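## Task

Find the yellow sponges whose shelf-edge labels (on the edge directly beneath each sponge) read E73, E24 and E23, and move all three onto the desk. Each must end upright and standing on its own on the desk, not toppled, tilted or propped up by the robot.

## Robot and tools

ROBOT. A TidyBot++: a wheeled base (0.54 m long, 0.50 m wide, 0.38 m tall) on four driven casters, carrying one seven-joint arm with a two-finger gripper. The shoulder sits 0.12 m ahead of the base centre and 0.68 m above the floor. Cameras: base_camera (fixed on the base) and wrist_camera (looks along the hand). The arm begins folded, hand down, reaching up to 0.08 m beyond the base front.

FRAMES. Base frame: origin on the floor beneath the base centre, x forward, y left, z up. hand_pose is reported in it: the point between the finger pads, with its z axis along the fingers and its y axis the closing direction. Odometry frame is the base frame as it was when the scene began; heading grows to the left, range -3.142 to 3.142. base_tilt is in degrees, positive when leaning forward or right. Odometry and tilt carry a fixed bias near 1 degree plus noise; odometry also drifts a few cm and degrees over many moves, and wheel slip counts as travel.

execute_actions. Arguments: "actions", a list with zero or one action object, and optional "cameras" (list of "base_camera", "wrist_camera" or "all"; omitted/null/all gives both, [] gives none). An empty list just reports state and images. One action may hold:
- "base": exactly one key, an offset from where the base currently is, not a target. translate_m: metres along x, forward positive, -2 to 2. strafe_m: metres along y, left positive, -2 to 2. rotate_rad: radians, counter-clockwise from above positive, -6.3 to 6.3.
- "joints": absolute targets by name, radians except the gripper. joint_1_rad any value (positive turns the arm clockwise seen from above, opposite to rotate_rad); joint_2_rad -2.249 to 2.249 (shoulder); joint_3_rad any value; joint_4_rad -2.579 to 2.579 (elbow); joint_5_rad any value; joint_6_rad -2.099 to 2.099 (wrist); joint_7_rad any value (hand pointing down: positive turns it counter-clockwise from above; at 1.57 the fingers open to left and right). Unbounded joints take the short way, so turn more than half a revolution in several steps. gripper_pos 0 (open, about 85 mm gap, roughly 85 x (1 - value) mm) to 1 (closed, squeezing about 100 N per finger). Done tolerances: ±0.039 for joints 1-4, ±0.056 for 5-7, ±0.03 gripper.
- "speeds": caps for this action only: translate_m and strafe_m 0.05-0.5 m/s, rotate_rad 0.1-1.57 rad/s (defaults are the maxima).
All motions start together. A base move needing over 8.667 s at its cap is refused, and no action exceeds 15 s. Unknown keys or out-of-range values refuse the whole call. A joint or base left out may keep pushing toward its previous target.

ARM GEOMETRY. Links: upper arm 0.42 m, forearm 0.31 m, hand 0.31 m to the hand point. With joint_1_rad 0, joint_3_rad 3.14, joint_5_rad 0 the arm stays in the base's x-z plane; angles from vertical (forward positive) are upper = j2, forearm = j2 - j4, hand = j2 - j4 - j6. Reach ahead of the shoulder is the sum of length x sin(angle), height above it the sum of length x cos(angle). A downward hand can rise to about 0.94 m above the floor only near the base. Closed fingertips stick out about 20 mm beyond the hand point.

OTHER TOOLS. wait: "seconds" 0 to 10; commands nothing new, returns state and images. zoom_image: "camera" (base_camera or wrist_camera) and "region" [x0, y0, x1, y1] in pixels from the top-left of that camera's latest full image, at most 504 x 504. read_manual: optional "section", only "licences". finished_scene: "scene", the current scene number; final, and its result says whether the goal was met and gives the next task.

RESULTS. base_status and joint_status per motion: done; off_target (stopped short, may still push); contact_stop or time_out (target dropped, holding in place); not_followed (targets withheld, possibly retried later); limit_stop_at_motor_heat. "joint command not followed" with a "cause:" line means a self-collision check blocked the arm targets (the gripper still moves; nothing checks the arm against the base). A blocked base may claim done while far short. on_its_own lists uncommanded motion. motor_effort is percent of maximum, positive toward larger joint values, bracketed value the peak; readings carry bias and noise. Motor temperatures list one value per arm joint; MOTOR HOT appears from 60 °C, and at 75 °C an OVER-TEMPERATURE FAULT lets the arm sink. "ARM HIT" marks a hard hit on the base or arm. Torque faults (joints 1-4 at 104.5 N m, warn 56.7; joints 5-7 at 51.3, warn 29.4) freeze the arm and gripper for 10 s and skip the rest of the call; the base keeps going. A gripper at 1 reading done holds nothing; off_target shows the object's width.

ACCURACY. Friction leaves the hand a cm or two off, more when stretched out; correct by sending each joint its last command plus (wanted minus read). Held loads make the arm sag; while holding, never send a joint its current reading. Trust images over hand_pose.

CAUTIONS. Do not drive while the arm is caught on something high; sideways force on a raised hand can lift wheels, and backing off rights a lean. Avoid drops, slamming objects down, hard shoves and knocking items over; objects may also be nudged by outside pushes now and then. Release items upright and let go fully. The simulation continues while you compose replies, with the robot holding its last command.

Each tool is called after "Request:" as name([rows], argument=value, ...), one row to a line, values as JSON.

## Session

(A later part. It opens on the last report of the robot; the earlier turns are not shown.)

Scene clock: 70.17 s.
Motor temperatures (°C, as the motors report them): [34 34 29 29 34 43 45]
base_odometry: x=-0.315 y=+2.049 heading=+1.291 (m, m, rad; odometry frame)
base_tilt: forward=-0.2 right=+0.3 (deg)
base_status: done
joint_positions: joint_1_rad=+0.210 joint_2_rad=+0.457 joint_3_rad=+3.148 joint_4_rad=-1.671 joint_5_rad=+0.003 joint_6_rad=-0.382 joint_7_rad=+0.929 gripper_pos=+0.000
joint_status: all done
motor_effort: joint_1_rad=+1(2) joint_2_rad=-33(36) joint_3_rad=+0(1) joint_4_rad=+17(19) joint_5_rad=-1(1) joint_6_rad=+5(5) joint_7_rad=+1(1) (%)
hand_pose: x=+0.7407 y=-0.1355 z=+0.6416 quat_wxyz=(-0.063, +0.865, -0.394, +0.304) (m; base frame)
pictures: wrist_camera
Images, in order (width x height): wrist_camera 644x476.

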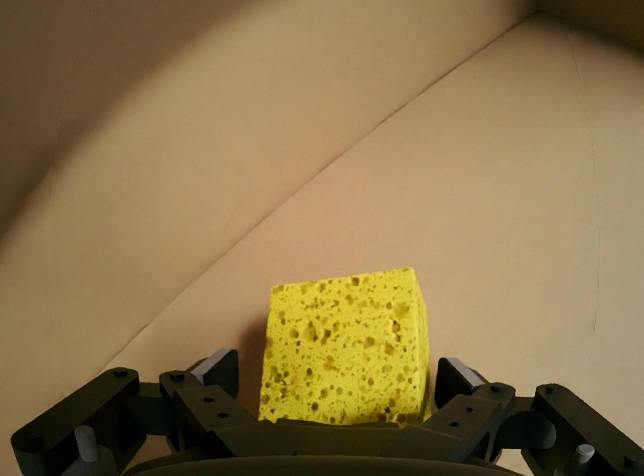

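Request:
execute_actions([
  {"joints":{"joint_2_rad":0.5}},
], cameras=[])

Request:
execute_actions([
  {"joints":{"gripper_pos":1}},
], cameras=["wrist_camera"])

Request:
execute_actions([
  {"joints":{"joint_2_rad":0.42}},
], cameras=[])

Request:
execute_actions([
  {"base":{"translate_m":-0.4}},
], cameras=["wrist_camera"])

Scene clock: 71.43 s.
Motor temperatures (°C, as the motors report them): [34 34 29 29 34 43 45]
base_odometry: x=-0.315 y=+2.049 heading=+1.291 (m, m, rad; odometry frame)
base_tilt: forward=-0.1 right=+0.3 (deg)
base_status: not commanded
joint_positions: joint_1_rad=+0.210 joint_2_rad=+0.469 joint_3_rad=+3.148 joint_4_rad=-1.670 joint_5_rad=+0.003 joint_6_rad=-0.375 joint_7_rad=+0.929 gripper_pos=+0.000
joint_status: all done
motor_effort: joint_1_rad=+1(0) joint_2_rad=-29(34) joint_3_rad=+0(0) joint_4_rad=+15(18) joint_5_rad=-2(2) joint_6_rad=+4(4) joint_7_rad=+0(1) (%)
hand_pose: x=+0.7422 y=-0.1358 z=+0.6361 quat_wxyz=(-0.063, +0.866, -0.394, +0.302) (m; base frame)
pictures: none
No camera images: the call's "cameras" was empty. Leave "cameras" out to get every camera's image.

Scene clock: 72.53 s.
Motor temperatures (°C, as the motors report them): [34 34 29 29 34 43 45]
base_odometry: x=-0.315 y=+2.049 heading=+1.291 (m, m, rad; odometry frame)
base_tilt: forward=-0.1 right=+0.2 (deg)
base_status: not commanded
joint_positions: joint_1_rad=+0.210 joint_2_rad=+0.463 joint_3_rad=+3.148 joint_4_rad=-1.669 joint_5_rad=+0.003 joint_6_rad=-0.368 joint_7_rad=+0.929 gripper_pos=+0.329
joint_status: gripper_pos off_target (ended at +0.329, target +1.000)
motor_effort: joint_1_rad=+0(1) joint_2_rad=-27(30) joint_3_rad=-1(2) joint_4_rad=+15(15) joint_5_rad=-1(2) joint_6_rad=+4(4) joint_7_rad=+1(1) (%)
hand_pose: x=+0.7447 y=-0.1359 z=+0.6412 quat_wxyz=(-0.065, +0.864, -0.393, +0.308) (m; base frame)
pictures: wrist_camera
Images, in order (width x height): wrist_camera 644x476.

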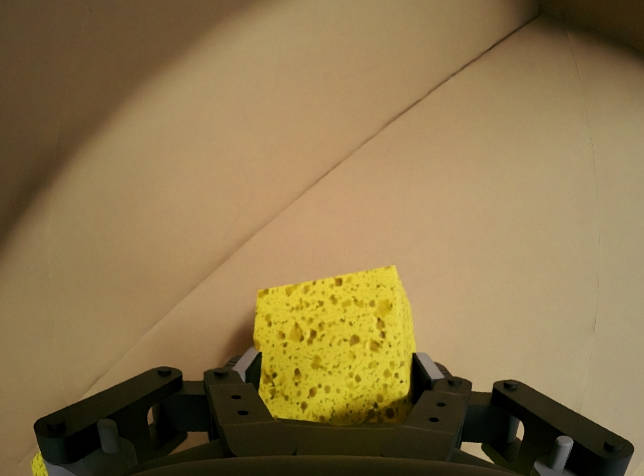

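Scene clock: 73.50 s.
Motor temperatures (°C, as the motors report them): [34 34 29 29 34 43 45]
base_odometry: x=-0.315 y=+2.049 heading=+1.291 (m, m, rad; odometry frame)
base_tilt: forward=-0.1 right=+0.3 (deg)
base_status: not commanded
joint_positions: joint_1_rad=+0.210 joint_2_rad=+0.440 joint_3_rad=+3.148 joint_4_rad=-1.671 joint_5_rad=+0.003 joint_6_rad=-0.368 joint_7_rad=+0.929 gripper_pos=+0.329
joint_status: all done
motor_effort: joint_1_rad=+1(0) joint_2_rad=-33(36) joint_3_rad=+0(0) joint_4_rad=+17(18) joint_5_rad=-1(1) joint_6_rad=+5(5) joint_7_rad=+1(1) (%)
hand_pose: x=+0.7450 y=-0.1360 z=+0.6558 quat_wxyz=(-0.067, +0.861, -0.392, +0.319) (m; base frame)
pictures: none
No camera images: the call's "cameras" was empty. Leave "cameras" out to get every camera's image.

Scene clock: 75.77 s.
Motor temperatures (°C, as the motors report them): [34 34 29 29 34 43 45]
base_odometry: x=-0.426 y=+1.664 heading=+1.291 (m, m, rad; odometry frame)
base_tilt: forward=+0.0 right=+0.3 (deg)
base_status: done
joint_positions: joint_1_rad=+0.206 joint_2_rad=+0.430 joint_3_rad=+3.148 joint_4_rad=-1.671 joint_5_rad=+0.003 joint_6_rad=-0.368 joint_7_rad=+0.929 gripper_pos=+0.329
joint_status: not commanded
motor_effort: joint_1_rad=+1(4) joint_2_rad=-35(37) joint_3_rad=+0(3) joint_4_rad=+18(19) joint_5_rad=-1(1) joint_6_rad=+5(6) joint_7_rad=+2(1) (%)
hand_pose: x=+0.7454 y=-0.1341 z=+0.6618 quat_wxyz=(-0.068, +0.860, -0.390, +0.323) (m; base frame)
pictures: wrist_camera
Images, in order (width x height): wrist_camera 644x476.

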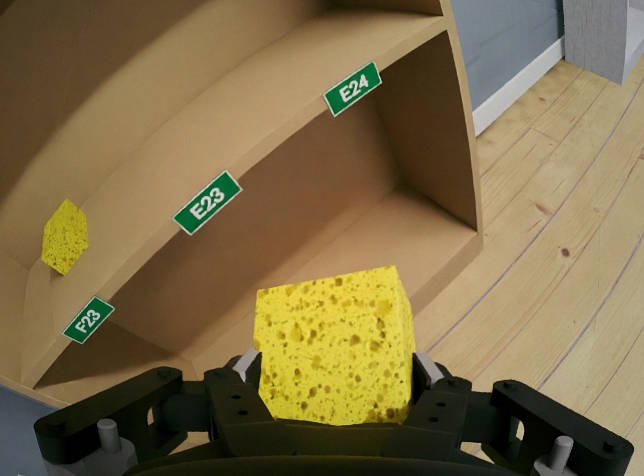

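Request:
execute_actions([
  {"base":{"strafe_m":-0.65},"joints":{"joint_1_rad":-0.01,"joint_2_rad":0.12,"joint_4_rad":-1.46,"joint_6_rad":-0.79,"joint_7_rad":1.59}},
], cameras=[])

Request:
execute_actions([
  {"base":{"rotate_rad":-3.14}},
], cameras=[])

Request:
execute_actions([
  {"base":{"translate_m":2.0}},
])

Request:
execute_actions([
  {"base":{"translate_m":0.12},"joints":{"joint_2_rad":0.27}},
], cameras=["wrist_camera"])

Scene clock: 79.13 s.
Motor temperatures (°C, as the motors report them): [34 34 29 29 34 43 45]
base_odometry: x=+0.199 y=+1.484 heading=+1.291 (m, m, rad; odometry frame)
base_tilt: forward=-0.1 right=+0.2 (deg)
base_status: done
joint_positions: joint_1_rad=-0.007 joint_2_rad=+0.117 joint_3_rad=+3.147 joint_4_rad=-1.471 joint_5_rad=+0.003 joint_6_rad=-0.768 joint_7_rad=+1.573 gripper_pos=+0.335
joint_status: all done
motor_effort: joint_1_rad=+0(4) joint_2_rad=-25(36) joint_3_rad=+0(3) joint_4_rad=+21(20) joint_5_rad=-1(0) joint_6_rad=+6(7) joint_7_rad=+1(2) (%)
hand_pose: x=+0.7026 y=+0.0019 z=+0.8745 quat_wxyz=(+0.002, +0.924, +0.002, +0.383) (m; base frame)
pictures: none
No camera images: the call's "cameras" was empty. Leave "cameras" out to get every camera's image.

Scene clock: 82.50 s.
Motor temperatures (°C, as the motors report them): [34 34 29 29 34 43 45]
base_odometry: x=+0.199 y=+1.485 heading=-1.849 (m, m, rad; odometry frame)
base_tilt: forward=-0.1 right=+0.2 (deg)
base_status: done
joint_positions: joint_1_rad=-0.007 joint_2_rad=+0.118 joint_3_rad=+3.151 joint_4_rad=-1.471 joint_5_rad=+0.003 joint_6_rad=-0.769 joint_7_rad=+1.573 gripper_pos=+0.335
joint_status: not commanded
motor_effort: joint_1_rad=+1(3) joint_2_rad=-25(29) joint_3_rad=+1(2) joint_4_rad=+20(21) joint_5_rad=-1(2) joint_6_rad=+6(6) joint_7_rad=+1(1) (%)
hand_pose: x=+0.7029 y=-0.0002 z=+0.8738 quat_wxyz=(+0.003, +0.924, +0.001, +0.382) (m; base frame)
pictures: none
No camera images: the call's "cameras" was empty. Leave "cameras" out to get every camera's image.

Scene clock: 87.87 s.
Motor temperatures (°C, as the motors report them): [34 34 29 29 34 43 45]
base_odometry: x=-0.351 y=-0.438 heading=-1.849 (m, m, rad; odometry frame)
base_tilt: forward=-0.1 right=+0.2 (deg)
base_status: done
joint_positions: joint_1_rad=-0.007 joint_2_rad=+0.118 joint_3_rad=+3.151 joint_4_rad=-1.470 joint_5_rad=+0.003 joint_6_rad=-0.772 joint_7_rad=+1.573 gripper_pos=+0.335
joint_status: not commanded
motor_effort: joint_1_rad=+1(1) joint_2_rad=-25(28) joint_3_rad=+1(1) joint_4_rad=+20(22) joint_5_rad=-1(1) joint_6_rad=+6(6) joint_7_rad=+1(2) (%)
hand_pose: x=+0.7022 y=-0.0002 z=+0.8729 quat_wxyz=(+0.003, +0.925, +0.001, +0.381) (m; base frame)
pictures: base_camera, wrist_camera
Images, in order (width x height): base_camera 644x364, wrist_camera 644x476.

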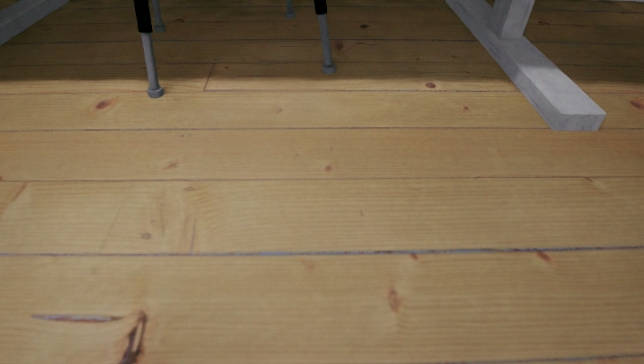

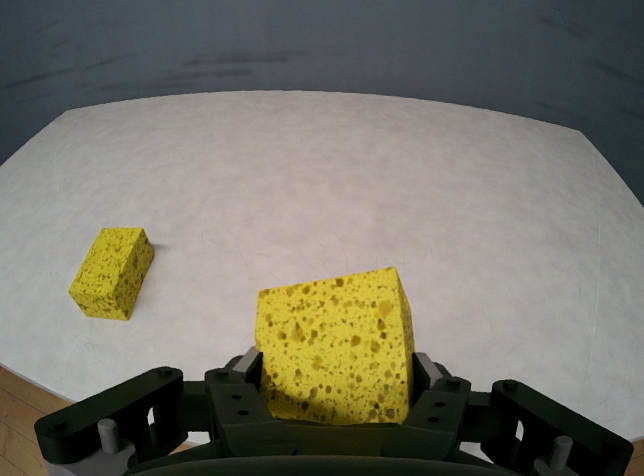

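Scene clock: 89.27 s.
Motor temperatures (°C, as the motors report them): [34 34 29 29 34 43 45]
base_odometry: x=-0.385 y=-0.554 heading=-1.850 (m, m, rad; odometry frame)
base_tilt: forward=+0.0 right=+0.3 (deg)
base_status: done
joint_positions: joint_1_rad=-0.007 joint_2_rad=+0.280 joint_3_rad=+3.151 joint_4_rad=-1.470 joint_5_rad=+0.003 joint_6_rad=-0.772 joint_7_rad=+1.573 gripper_pos=+0.335
joint_status: all done
motor_effort: joint_1_rad=+0(2) joint_2_rad=-30(35) joint_3_rad=+1(2) joint_4_rad=+20(20) joint_5_rad=-1(1) joint_6_rad=+5(7) joint_7_rad=+1(1) (%)
hand_pose: x=+0.7254 y=+0.0000 z=+0.7764 quat_wxyz=(+0.003, +0.952, +0.001, +0.305) (m; base frame)
pictures: wrist_camera
Images, in order (width x height): wrist_camera 644x476.

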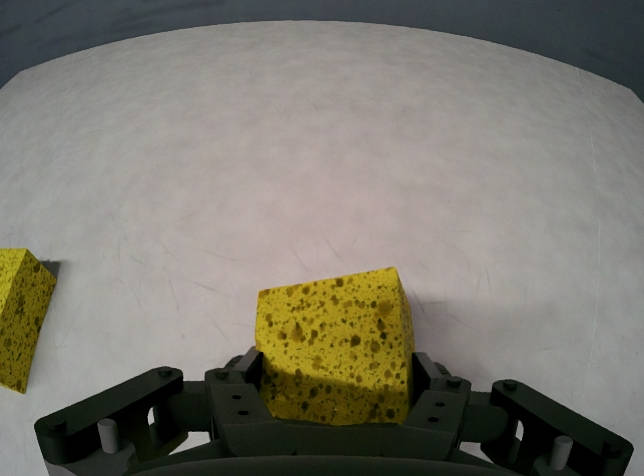

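Request:
execute_actions([
  {"joints":{"joint_2_rad":0.335}},
], cameras=[])

Request:
execute_actions([
  {"joints":{"gripper_pos":0}},
], cameras=[])

Request:
execute_actions([
  {"joints":{"joint_2_rad":0.16}},
], cameras=["wrist_camera"])

Request:
execute_actions([
  {"base":{"translate_m":-2.0}},
], cameras=[])

Request:
execute_actions([
  {"base":{"rotate_rad":3.14},"joints":{"joint_2_rad":0.4,"joint_4_rad":-2.2,"joint_6_rad":0.6}},
], cameras=[])

Request:
execute_actions([
  {"base":{"strafe_m":-1.2}},
])

Scene clock: 91.00 s.
Motor temperatures (°C, as the motors report them): [34 34 29 29 34 43 45]
base_odometry: x=-0.385 y=-0.554 heading=-1.850 (m, m, rad; odometry frame)
base_tilt: forward=-0.1 right=+0.3 (deg)
base_status: not commanded
joint_positions: joint_1_rad=-0.007 joint_2_rad=+0.316 joint_3_rad=+3.151 joint_4_rad=-1.462 joint_5_rad=+0.003 joint_6_rad=-0.772 joint_7_rad=+1.573 gripper_pos=+0.335
joint_status: all done
motor_effort: joint_1_rad=+0(0) joint_2_rad=-28(31) joint_3_rad=+0(1) joint_4_rad=+18(20) joint_5_rad=-1(1) joint_6_rad=+4(5) joint_7_rad=+1(1) (%)
hand_pose: x=+0.7311 y=+0.0000 z=+0.7589 quat_wxyz=(+0.003, +0.956, +0.001, +0.292) (m; base frame)
pictures: none
No camera images: the call's "cameras" was empty. Leave "cameras" out to get every camera's image.

Scene clock: 92.10 s.
Motor temperatures (°C, as the motors report them): [34 34 29 29 34 43 45]
base_odometry: x=-0.385 y=-0.554 heading=-1.850 (m, m, rad; odometry frame)
base_tilt: forward=-0.2 right=+0.2 (deg)
base_status: not commanded
joint_positions: joint_1_rad=-0.007 joint_2_rad=+0.318 joint_3_rad=+3.151 joint_4_rad=-1.462 joint_5_rad=+0.003 joint_6_rad=-0.772 joint_7_rad=+1.573 gripper_pos=+0.000
joint_status: all done
motor_effort: joint_1_rad=+1(0) joint_2_rad=-31(32) joint_3_rad=+0(0) joint_4_rad=+19(19) joint_5_rad=-1(1) joint_6_rad=+5(4) joint_7_rad=+1(1) (%)
hand_pose: x=+0.7312 y=+0.0000 z=+0.7576 quat_wxyz=(+0.003, +0.957, +0.001, +0.291) (m; base frame)
pictures: none
No camera images: the call's "cameras" was empty. Leave "cameras" out to get every camera's image.

Scene clock: 93.27 s.
Motor temperatures (°C, as the motors report them): [34 34 29 29 34 43 45]
base_odometry: x=-0.385 y=-0.554 heading=-1.850 (m, m, rad; odometry frame)
base_tilt: forward=+0.0 right=+0.2 (deg)
base_status: not commanded
joint_positions: joint_1_rad=-0.007 joint_2_rad=+0.159 joint_3_rad=+3.151 joint_4_rad=-1.462 joint_5_rad=+0.003 joint_6_rad=-0.772 joint_7_rad=+1.573 gripper_pos=+0.000
joint_status: all done
motor_effort: joint_1_rad=+0(0) joint_2_rad=-27(33) joint_3_rad=+0(1) joint_4_rad=+21(20) joint_5_rad=-1(1) joint_6_rad=+6(6) joint_7_rad=+1(1) (%)
hand_pose: x=+0.7115 y=-0.0001 z=+0.8537 quat_wxyz=(+0.003, +0.931, +0.001, +0.366) (m; base frame)
pictures: wrist_camera
Images, in order (width x height): wrist_camera 644x476.

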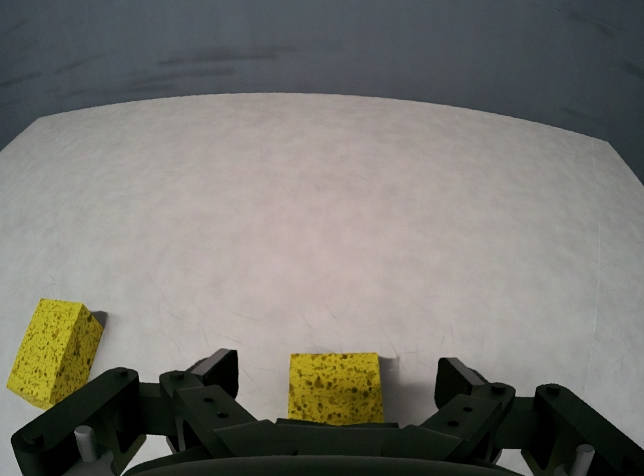

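Scene clock: 98.77 s.
Motor temperatures (°C, as the motors report them): [34 34 29 29 34 43 45]
base_odometry: x=+0.169 y=+1.368 heading=-1.851 (m, m, rad; odometry frame)
base_tilt: forward=-0.2 right=+0.2 (deg)
base_status: done
joint_positions: joint_1_rad=-0.008 joint_2_rad=+0.161 joint_3_rad=+3.151 joint_4_rad=-1.462 joint_5_rad=+0.003 joint_6_rad=-0.773 joint_7_rad=+1.573 gripper_pos=+0.000
joint_status: not commanded
motor_effort: joint_1_rad=+0(4) joint_2_rad=-26(31) joint_3_rad=+1(4) joint_4_rad=+20(22) joint_5_rad=-1(0) joint_6_rad=+6(6) joint_7_rad=+1(1) (%)
hand_pose: x=+0.7116 y=+0.0000 z=+0.8521 quat_wxyz=(+0.003, +0.931, +0.001, +0.364) (m; base frame)
pictures: none
No camera images: the call's "cameras" was empty. Leave "cameras" out to get every camera's image.

Scene clock: 102.13 s.
Motor temperatures (°C, as the motors report them): [34 34 29 29 34 43 45]
base_odometry: x=+0.169 y=+1.368 heading=+1.289 (m, m, rad; odometry frame)
base_tilt: forward=-0.2 right=+0.3 (deg)
base_status: done
joint_positions: joint_1_rad=-0.013 joint_2_rad=+0.388 joint_3_rad=+3.150 joint_4_rad=-2.178 joint_5_rad=+0.003 joint_6_rad=+0.583 joint_7_rad=+1.573 gripper_pos=+0.000
joint_status: all done
motor_effort: joint_1_rad=+1(3) joint_2_rad=-28(33) joint_3_rad=+1(3) joint_4_rad=+14(21) joint_5_rad=-1(2) joint_6_rad=+8(7) joint_7_rad=+1(1) (%)
hand_pose: x=+0.7347 y=+0.0051 z=+0.6830 quat_wxyz=(+0.000, +0.837, +0.005, +0.548) (m; base frame)
pictures: none
No camera images: the call's "cameras" was empty. Leave "cameras" out to get every camera's image.

Scene clock: 105.90 s.
Motor temperatures (°C, as the motors report them): [34 34 29 29 34 43 45]
base_odometry: x=+1.322 y=+1.036 heading=+1.290 (m, m, rad; odometry frame)
base_tilt: forward=-0.1 right=+0.3 (deg)
base_status: done
joint_positions: joint_1_rad=-0.011 joint_2_rad=+0.388 joint_3_rad=+3.150 joint_4_rad=-2.178 joint_5_rad=+0.003 joint_6_rad=+0.583 joint_7_rad=+1.573 gripper_pos=+0.000
joint_status: not commanded
motor_effort: joint_1_rad=+1(3) joint_2_rad=-28(29) joint_3_rad=+0(2) joint_4_rad=+14(14) joint_5_rad=-1(2) joint_6_rad=+8(8) joint_7_rad=+1(1) (%)
hand_pose: x=+0.7346 y=+0.0037 z=+0.6829 quat_wxyz=(+0.001, +0.837, +0.004, +0.548) (m; base frame)
pictures: base_camera, wrist_camera
Images, in order (width x height): base_camera 644x364, wrist_camera 644x476.

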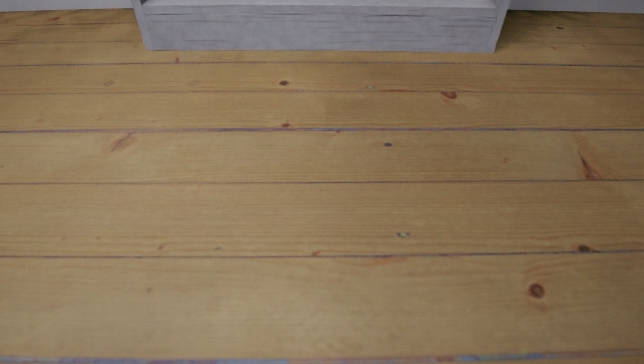

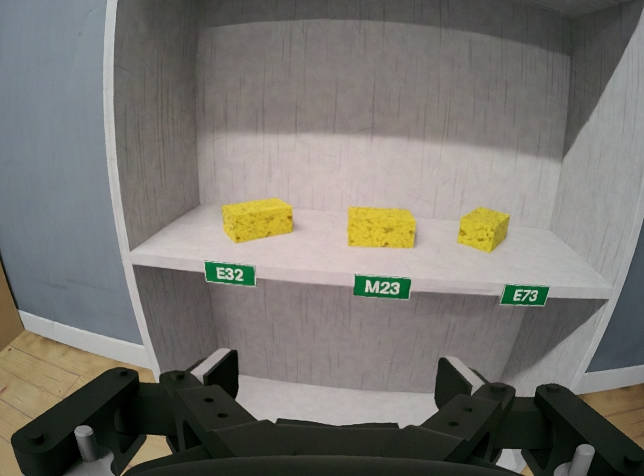

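Request:
execute_actions([
  {"joints":{"joint_1_rad":0.41,"joint_2_rad":0.44,"joint_4_rad":-1.65,"joint_6_rad":-0.41}},
], cameras=[])

Request:
execute_actions([
  {"base":{"translate_m":0.3},"speeds":{"translate_m":0.2}},
], cameras=["wrist_camera"])

Scene clock: 108.23 s.
Motor temperatures (°C, as the motors report them): [34 34 29 29 34 43 45]
base_odometry: x=+1.322 y=+1.036 heading=+1.290 (m, m, rad; odometry frame)
base_tilt: forward=-0.1 right=+0.3 (deg)
base_status: not commanded
joint_positions: joint_1_rad=+0.402 joint_2_rad=+0.418 joint_3_rad=+3.150 joint_4_rad=-1.669 joint_5_rad=+0.003 joint_6_rad=-0.390 joint_7_rad=+1.573 gripper_pos=+0.000
joint_status: all done
motor_effort: joint_1_rad=+0(1) joint_2_rad=-33(33) joint_3_rad=+1(1) joint_4_rad=+18(18) joint_5_rad=-1(1) joint_6_rad=+5(7) joint_7_rad=+1(0) (%)
hand_pose: x=+0.7029 y=-0.2524 z=+0.6658 quat_wxyz=(+0.069, +0.926, -0.190, +0.319) (m; base frame)
pictures: none
No camera images: the call's "cameras" was empty. Leave "cameras" out to get every camera's image.

Scene clock: 110.50 s.
Motor temperatures (°C, as the motors report them): [34 34 29 29 34 43 45]
base_odometry: x=+1.406 y=+1.324 heading=+1.289 (m, m, rad; odometry frame)
base_tilt: forward=-0.2 right=+0.3 (deg)
base_status: done
joint_positions: joint_1_rad=+0.402 joint_2_rad=+0.426 joint_3_rad=+3.150 joint_4_rad=-1.666 joint_5_rad=+0.003 joint_6_rad=-0.391 joint_7_rad=+1.573 gripper_pos=+0.000
joint_status: not commanded
motor_effort: joint_1_rad=+0(1) joint_2_rad=-32(35) joint_3_rad=+0(1) joint_4_rad=+17(19) joint_5_rad=-1(1) joint_6_rad=+5(6) joint_7_rad=+1(1) (%)
hand_pose: x=+0.7036 y=-0.2530 z=+0.6618 quat_wxyz=(+0.069, +0.927, -0.190, +0.316) (m; base frame)
pictures: wrist_camera
Images, in order (width x height): wrist_camera 644x476.

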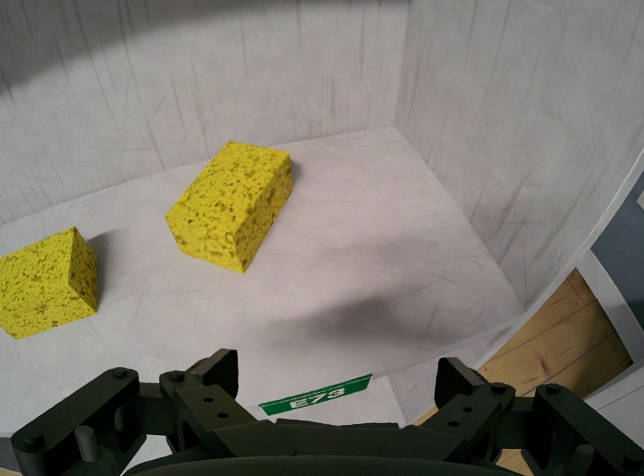

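Request:
execute_actions([
  {"base":{"translate_m":0.15},"speeds":{"translate_m":0.12},"joints":{"joint_7_rad":1.2,"joint_1_rad":0.35}},
], cameras=["wrist_camera"])

Scene clock: 112.73 s.
Motor temperatures (°C, as the motors report them): [34 34 29 29 34 43 45]
base_odometry: x=+1.448 y=+1.468 heading=+1.289 (m, m, rad; odometry frame)
base_tilt: forward=-0.1 right=+0.2 (deg)
base_status: done
joint_positions: joint_1_rad=+0.354 joint_2_rad=+0.429 joint_3_rad=+3.150 joint_4_rad=-1.665 joint_5_rad=+0.003 joint_6_rad=-0.391 joint_7_rad=+1.200 gripper_pos=+0.000
joint_status: all done
motor_effort: joint_1_rad=+0(3) joint_2_rad=-33(35) joint_3_rad=+0(2) joint_4_rad=+18(19) joint_5_rad=-1(1) joint_6_rad=+5(6) joint_7_rad=+1(2) (%)
hand_pose: x=+0.7154 y=-0.2243 z=+0.6607 quat_wxyz=(+0.001, +0.885, -0.337, +0.322) (m; base frame)
pictures: wrist_camera
Images, in order (width x height): wrist_camera 644x476.

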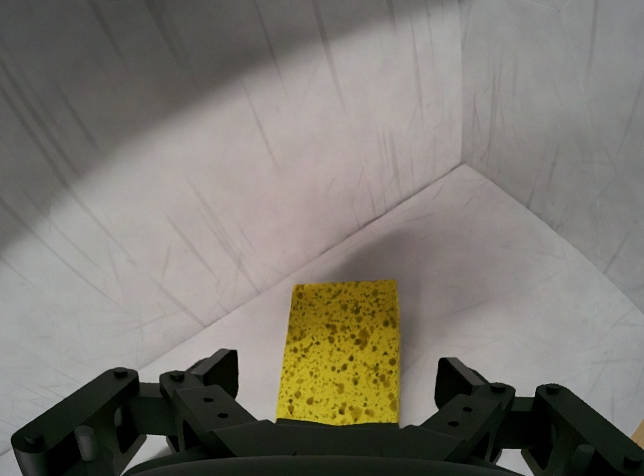

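Request:
execute_actions([
  {"base":{"translate_m":0.012},"joints":{"joint_2_rad":0.51,"joint_6_rad":-0.3}},
], cameras=["wrist_camera"])

Scene clock: 113.80 s.
Motor temperatures (°C, as the motors report them): [34 34 29 29 34 43 45]
base_odometry: x=+1.452 y=+1.480 heading=+1.288 (m, m, rad; odometry frame)
base_tilt: forward=-0.1 right=+0.3 (deg)
base_status: done
joint_positions: joint_1_rad=+0.353 joint_2_rad=+0.503 joint_3_rad=+3.150 joint_4_rad=-1.661 joint_5_rad=+0.003 joint_6_rad=-0.320 joint_7_rad=+1.200 gripper_pos=+0.000
joint_status: all done
motor_effort: joint_1_rad=+0(3) joint_2_rad=-35(37) joint_3_rad=+0(2) joint_4_rad=+17(19) joint_5_rad=-1(1) joint_6_rad=+5(5) joint_7_rad=+1(1) (%)
hand_pose: x=+0.7310 y=-0.2297 z=+0.6279 quat_wxyz=(+0.001, +0.885, -0.337, +0.323) (m; base frame)
pictures: wrist_camera
Images, in order (width x height): wrist_camera 644x476.

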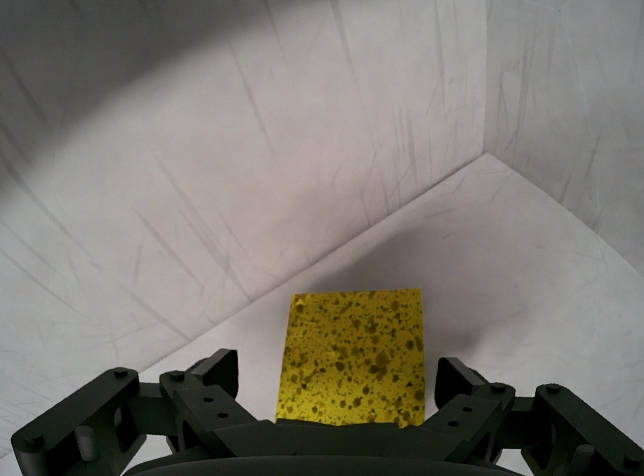

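Request:
execute_actions([
  {"joints":{"joint_2_rad":0.57,"joint_1_rad":0.375}},
], cameras=["wrist_camera"])

Scene clock: 114.77 s.
Motor temperatures (°C, as the motors report them): [34 34 29 29 34 43 45]
base_odometry: x=+1.452 y=+1.480 heading=+1.288 (m, m, rad; odometry frame)
base_tilt: forward=-0.1 right=+0.2 (deg)
base_status: not commanded
joint_positions: joint_1_rad=+0.364 joint_2_rad=+0.552 joint_3_rad=+3.150 joint_4_rad=-1.659 joint_5_rad=+0.003 joint_6_rad=-0.315 joint_7_rad=+1.200 gripper_pos=+0.000
joint_status: all done
motor_effort: joint_1_rad=+0(1) joint_2_rad=-33(38) joint_3_rad=+0(1) joint_4_rad=+15(17) joint_5_rad=-1(2) joint_6_rad=+4(5) joint_7_rad=+1(1) (%)
hand_pose: x=+0.7273 y=-0.2356 z=+0.5978 quat_wxyz=(+0.003, +0.889, -0.344, +0.303) (m; base frame)
pictures: wrist_camera
Images, in order (width x height): wrist_camera 644x476.

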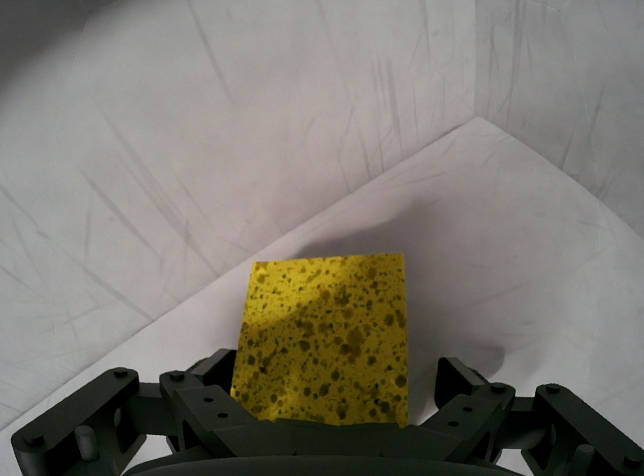

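Request:
execute_actions([
  {"joints":{"gripper_pos":1}},
], cameras=[])

Request:
execute_actions([
  {"joints":{"joint_2_rad":0.47}},
], cameras=["wrist_camera"])

Request:
execute_actions([
  {"base":{"translate_m":-0.5}},
], cameras=[])

Request:
execute_actions([
  {"base":{"strafe_m":0.7},"joints":{"joint_1_rad":-0.01,"joint_2_rad":0.12,"joint_4_rad":-1.46,"joint_6_rad":-0.79,"joint_7_rad":1.59}},
], cameras=[])

Request:
execute_actions([
  {"base":{"rotate_rad":-3.14}},
], cameras=[])

Request:
execute_actions([
  {"base":{"translate_m":1.85}},
])

Scene clock: 116.67 s.
Motor temperatures (°C, as the motors report them): [34 34 29 29 34 43 45]
base_odometry: x=+1.452 y=+1.480 heading=+1.288 (m, m, rad; odometry frame)
base_tilt: forward=-0.1 right=+0.2 (deg)
base_status: not commanded
joint_positions: joint_1_rad=+0.365 joint_2_rad=+0.549 joint_3_rad=+3.150 joint_4_rad=-1.652 joint_5_rad=+0.003 joint_6_rad=-0.312 joint_7_rad=+1.200 gripper_pos=+0.356
joint_status: gripper_pos off_target (ended at +0.356, target +1.000)
motor_effort: joint_1_rad=+0(0) joint_2_rad=-32(35) joint_3_rad=+1(1) joint_4_rad=+16(16) joint_5_rad=-1(2) joint_6_rad=+4(4) joint_7_rad=+1(1) (%)
hand_pose: x=+0.7309 y=-0.2381 z=+0.6035 quat_wxyz=(+0.003, +0.887, -0.344, +0.309) (m; base frame)
pictures: none
No camera images: the call's "cameras" was empty. Leave "cameras" out to get every camera's image.

Scene clock: 117.67 s.
Motor temperatures (°C, as the motors report them): [34 35 29 29 34 43 45]
base_odometry: x=+1.452 y=+1.480 heading=+1.288 (m, m, rad; odometry frame)
base_tilt: forward=-0.1 right=+0.3 (deg)
base_status: not commanded
joint_positions: joint_1_rad=+0.365 joint_2_rad=+0.480 joint_3_rad=+3.150 joint_4_rad=-1.652 joint_5_rad=+0.003 joint_6_rad=-0.312 joint_7_rad=+1.200 gripper_pos=+0.356
joint_status: all done
motor_effort: joint_1_rad=+0(0) joint_2_rad=-35(39) joint_3_rad=+0(0) joint_4_rad=+18(18) joint_5_rad=-1(1) joint_6_rad=+5(5) joint_7_rad=+1(2) (%)
hand_pose: x=+0.7345 y=-0.2395 z=+0.6489 quat_wxyz=(+0.003, +0.876, -0.340, +0.342) (m; base frame)
pictures: wrist_camera
Images, in order (width x height): wrist_camera 644x476.

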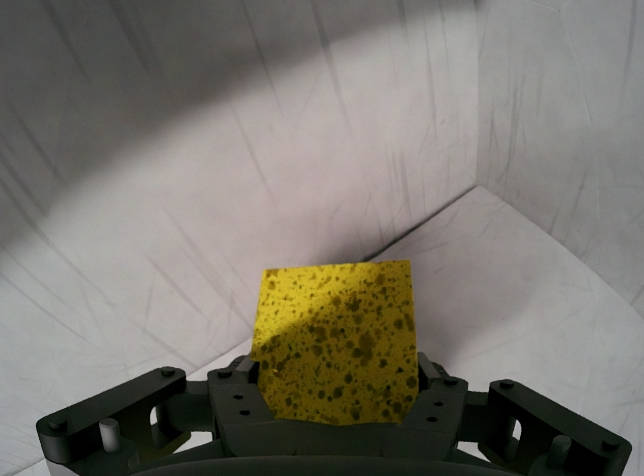

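Scene clock: 120.23 s.
Motor temperatures (°C, as the motors report them): [34 35 29 29 34 43 45]
base_odometry: x=+1.312 y=+1.000 heading=+1.289 (m, m, rad; odometry frame)
base_tilt: forward=-0.1 right=+0.2 (deg)
base_status: done
joint_positions: joint_1_rad=+0.369 joint_2_rad=+0.476 joint_3_rad=+3.150 joint_4_rad=-1.652 joint_5_rad=+0.003 joint_6_rad=-0.312 joint_7_rad=+1.200 gripper_pos=+0.356
joint_status: not commanded
motor_effort: joint_1_rad=+1(3) joint_2_rad=-36(38) joint_3_rad=+0(2) joint_4_rad=+18(19) joint_5_rad=-1(1) joint_6_rad=+5(6) joint_7_rad=+1(1) (%)
hand_pose: x=+0.7337 y=-0.2419 z=+0.6518 quat_wxyz=(+0.004, +0.875, -0.341, +0.344) (m; base frame)
pictures: none
No camera images: the call's "cameras" was empty. Leave "cameras" out to get every camera's image.

Scene clock: 123.00 s.
Motor temperatures (°C, as the motors report them): [34 35 29 29 34 43 45]
base_odometry: x=+0.640 y=+1.195 heading=+1.289 (m, m, rad; odometry frame)
base_tilt: forward=-0.1 right=+0.2 (deg)
base_status: done
joint_positions: joint_1_rad=-0.007 joint_2_rad=+0.120 joint_3_rad=+3.150 joint_4_rad=-1.475 joint_5_rad=+0.003 joint_6_rad=-0.769 joint_7_rad=+1.569 gripper_pos=+0.356
joint_status: all done
motor_effort: joint_1_rad=+0(4) joint_2_rad=-25(38) joint_3_rad=+1(3) joint_4_rad=+20(20) joint_5_rad=-1(0) joint_6_rad=+6(6) joint_7_rad=+1(1) (%)
hand_pose: x=+0.7020 y=+0.0004 z=+0.8704 quat_wxyz=(+0.002, +0.925, +0.000, +0.379) (m; base frame)
pictures: none
No camera images: the call's "cameras" was empty. Leave "cameras" out to get every camera's image.

Scene clock: 126.37 s.
Motor temperatures (°C, as the motors report them): [34 35 29 29 34 43 45]
base_odometry: x=+0.640 y=+1.195 heading=-1.851 (m, m, rad; odometry frame)
base_tilt: forward=-0.1 right=+0.2 (deg)
base_status: done
joint_positions: joint_1_rad=-0.007 joint_2_rad=+0.120 joint_3_rad=+3.152 joint_4_rad=-1.475 joint_5_rad=+0.003 joint_6_rad=-0.769 joint_7_rad=+1.569 gripper_pos=+0.356
joint_status: not commanded
motor_effort: joint_1_rad=+0(2) joint_2_rad=-26(28) joint_3_rad=+0(2) joint_4_rad=+21(22) joint_5_rad=-1(2) joint_6_rad=+6(7) joint_7_rad=+1(2) (%)
hand_pose: x=+0.7020 y=-0.0008 z=+0.8703 quat_wxyz=(+0.002, +0.925, -0.001, +0.379) (m; base frame)
pictures: none
No camera images: the call's "cameras" was empty. Leave "cameras" out to get every camera's image.

Scene clock: 131.43 s.
Motor temperatures (°C, as the motors report them): [34 35 29 29 34 43 45]
base_odometry: x=+0.127 y=-0.583 heading=-1.851 (m, m, rad; odometry frame)
base_tilt: forward=-0.1 right=+0.2 (deg)
base_status: done
joint_positions: joint_1_rad=-0.007 joint_2_rad=+0.119 joint_3_rad=+3.152 joint_4_rad=-1.475 joint_5_rad=+0.003 joint_6_rad=-0.772 joint_7_rad=+1.569 gripper_pos=+0.356
joint_status: not commanded
motor_effort: joint_1_rad=+1(1) joint_2_rad=-26(29) joint_3_rad=+0(1) joint_4_rad=+21(22) joint_5_rad=-1(1) joint_6_rad=+6(6) joint_7_rad=+1(1) (%)
hand_pose: x=+0.7014 y=-0.0008 z=+0.8700 quat_wxyz=(+0.002, +0.926, -0.001, +0.378) (m; base frame)
pictures: base_camera, wrist_camera
Images, in order (width x height): base_camera 644x364, wrist_camera 644x476.

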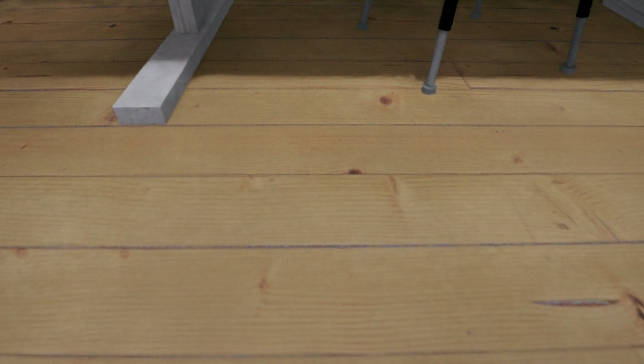

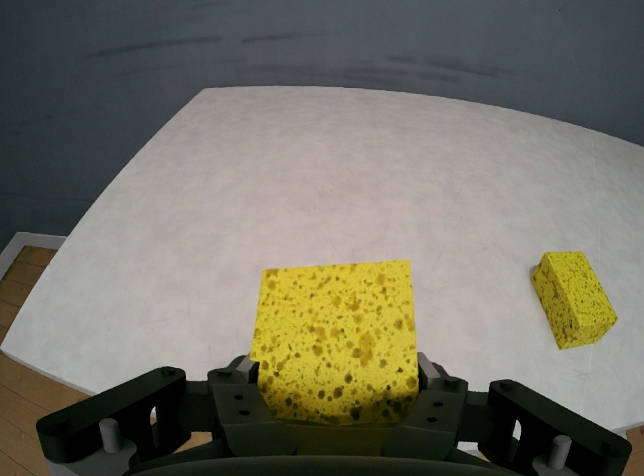

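Request:
execute_actions([
  {"base":{"translate_m":0.17},"joints":{"joint_2_rad":0.27}},
], cameras=[])

Request:
execute_actions([
  {"joints":{"joint_2_rad":0.33}},
], cameras=[])

Request:
execute_actions([
  {"joints":{"gripper_pos":0}},
], cameras=[])

Request:
execute_actions([
  {"joints":{"joint_2_rad":0.1,"joint_6_rad":-1.1}},
], cameras=["wrist_camera"])

Scene clock: 133.50 s.
Motor temperatures (°C, as the motors report them): [34 35 29 29 34 43 45]
base_odometry: x=+0.079 y=-0.746 heading=-1.852 (m, m, rad; odometry frame)
base_tilt: forward=-0.1 right=+0.2 (deg)
base_status: done
joint_positions: joint_1_rad=-0.007 joint_2_rad=+0.281 joint_3_rad=+3.152 joint_4_rad=-1.473 joint_5_rad=+0.003 joint_6_rad=-0.773 joint_7_rad=+1.569 gripper_pos=+0.356
joint_status: all done
motor_effort: joint_1_rad=+1(2) joint_2_rad=-30(35) joint_3_rad=+1(2) joint_4_rad=+20(21) joint_5_rad=-1(1) joint_6_rad=+5(6) joint_7_rad=+1(1) (%)
hand_pose: x=+0.7246 y=-0.0006 z=+0.7744 quat_wxyz=(+0.003, +0.953, -0.001, +0.303) (m; base frame)
pictures: none
No camera images: the call's "cameras" was empty. Leave "cameras" out to get every camera's image.

Scene clock: 134.37 s.
Motor temperatures (°C, as the motors report them): [34 35 29 29 34 43 45]
base_odometry: x=+0.079 y=-0.746 heading=-1.852 (m, m, rad; odometry frame)
base_tilt: forward=-0.1 right=+0.3 (deg)
base_status: not commanded
joint_positions: joint_1_rad=-0.007 joint_2_rad=+0.321 joint_3_rad=+3.152 joint_4_rad=-1.473 joint_5_rad=+0.003 joint_6_rad=-0.773 joint_7_rad=+1.569 gripper_pos=+0.356
joint_status: all done
motor_effort: joint_1_rad=+0(0) joint_2_rad=-31(33) joint_3_rad=+0(0) joint_4_rad=+20(20) joint_5_rad=-1(1) joint_6_rad=+4(5) joint_7_rad=+1(1) (%)
hand_pose: x=+0.7277 y=-0.0006 z=+0.7506 quat_wxyz=(+0.003, +0.959, -0.001, +0.284) (m; base frame)
pictures: none
No camera images: the call's "cameras" was empty. Leave "cameras" out to get every camera's image.

Scene clock: 135.47 s.
Motor temperatures (°C, as the motors report them): [34 35 29 29 34 43 45]
base_odometry: x=+0.079 y=-0.746 heading=-1.852 (m, m, rad; odometry frame)
base_tilt: forward=-0.2 right=+0.2 (deg)
base_status: not commanded
joint_positions: joint_1_rad=-0.007 joint_2_rad=+0.321 joint_3_rad=+3.152 joint_4_rad=-1.473 joint_5_rad=+0.003 joint_6_rad=-0.773 joint_7_rad=+1.569 gripper_pos=+0.000
joint_status: all done
motor_effort: joint_1_rad=+1(0) joint_2_rad=-31(32) joint_3_rad=+0(0) joint_4_rad=+19(19) joint_5_rad=-1(1) joint_6_rad=+4(4) joint_7_rad=+1(1) (%)
hand_pose: x=+0.7277 y=-0.0006 z=+0.7506 quat_wxyz=(+0.003, +0.959, -0.001, +0.284) (m; base frame)
pictures: none
No camera images: the call's "cameras" was empty. Leave "cameras" out to get every camera's image.

Scene clock: 136.70 s.
Motor temperatures (°C, as the motors report them): [34 35 29 29 34 43 45]
base_odometry: x=+0.079 y=-0.746 heading=-1.852 (m, m, rad; odometry frame)
base_tilt: forward=-0.1 right=+0.3 (deg)
base_status: not commanded
joint_positions: joint_1_rad=-0.007 joint_2_rad=+0.098 joint_3_rad=+3.152 joint_4_rad=-1.473 joint_5_rad=+0.003 joint_6_rad=-1.081 joint_7_rad=+1.569 gripper_pos=+0.000
joint_status: all done
motor_effort: joint_1_rad=+1(1) joint_2_rad=-23(33) joint_3_rad=+1(1) joint_4_rad=+19(20) joint_5_rad=-1(1) joint_6_rad=+3(4) joint_7_rad=+1(1) (%)
hand_pose: x=+0.6212 y=-0.0008 z=+0.8258 quat_wxyz=(+0.002, +0.970, -0.002, +0.242) (m; base frame)
pictures: wrist_camera
Images, in order (width x height): wrist_camera 644x476.

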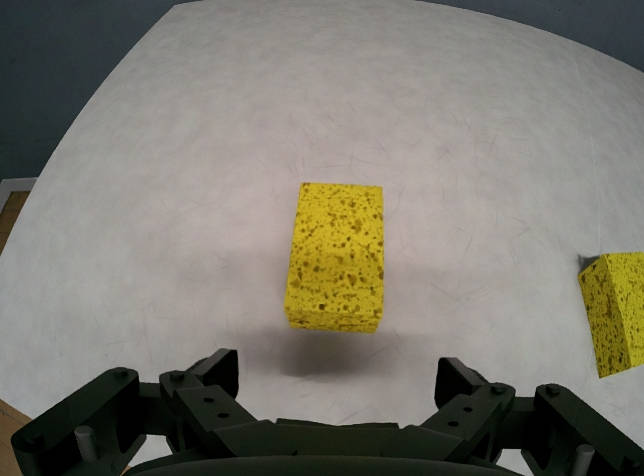

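Request:
finished_scene(scene=2)

The scene is finished: the task was done.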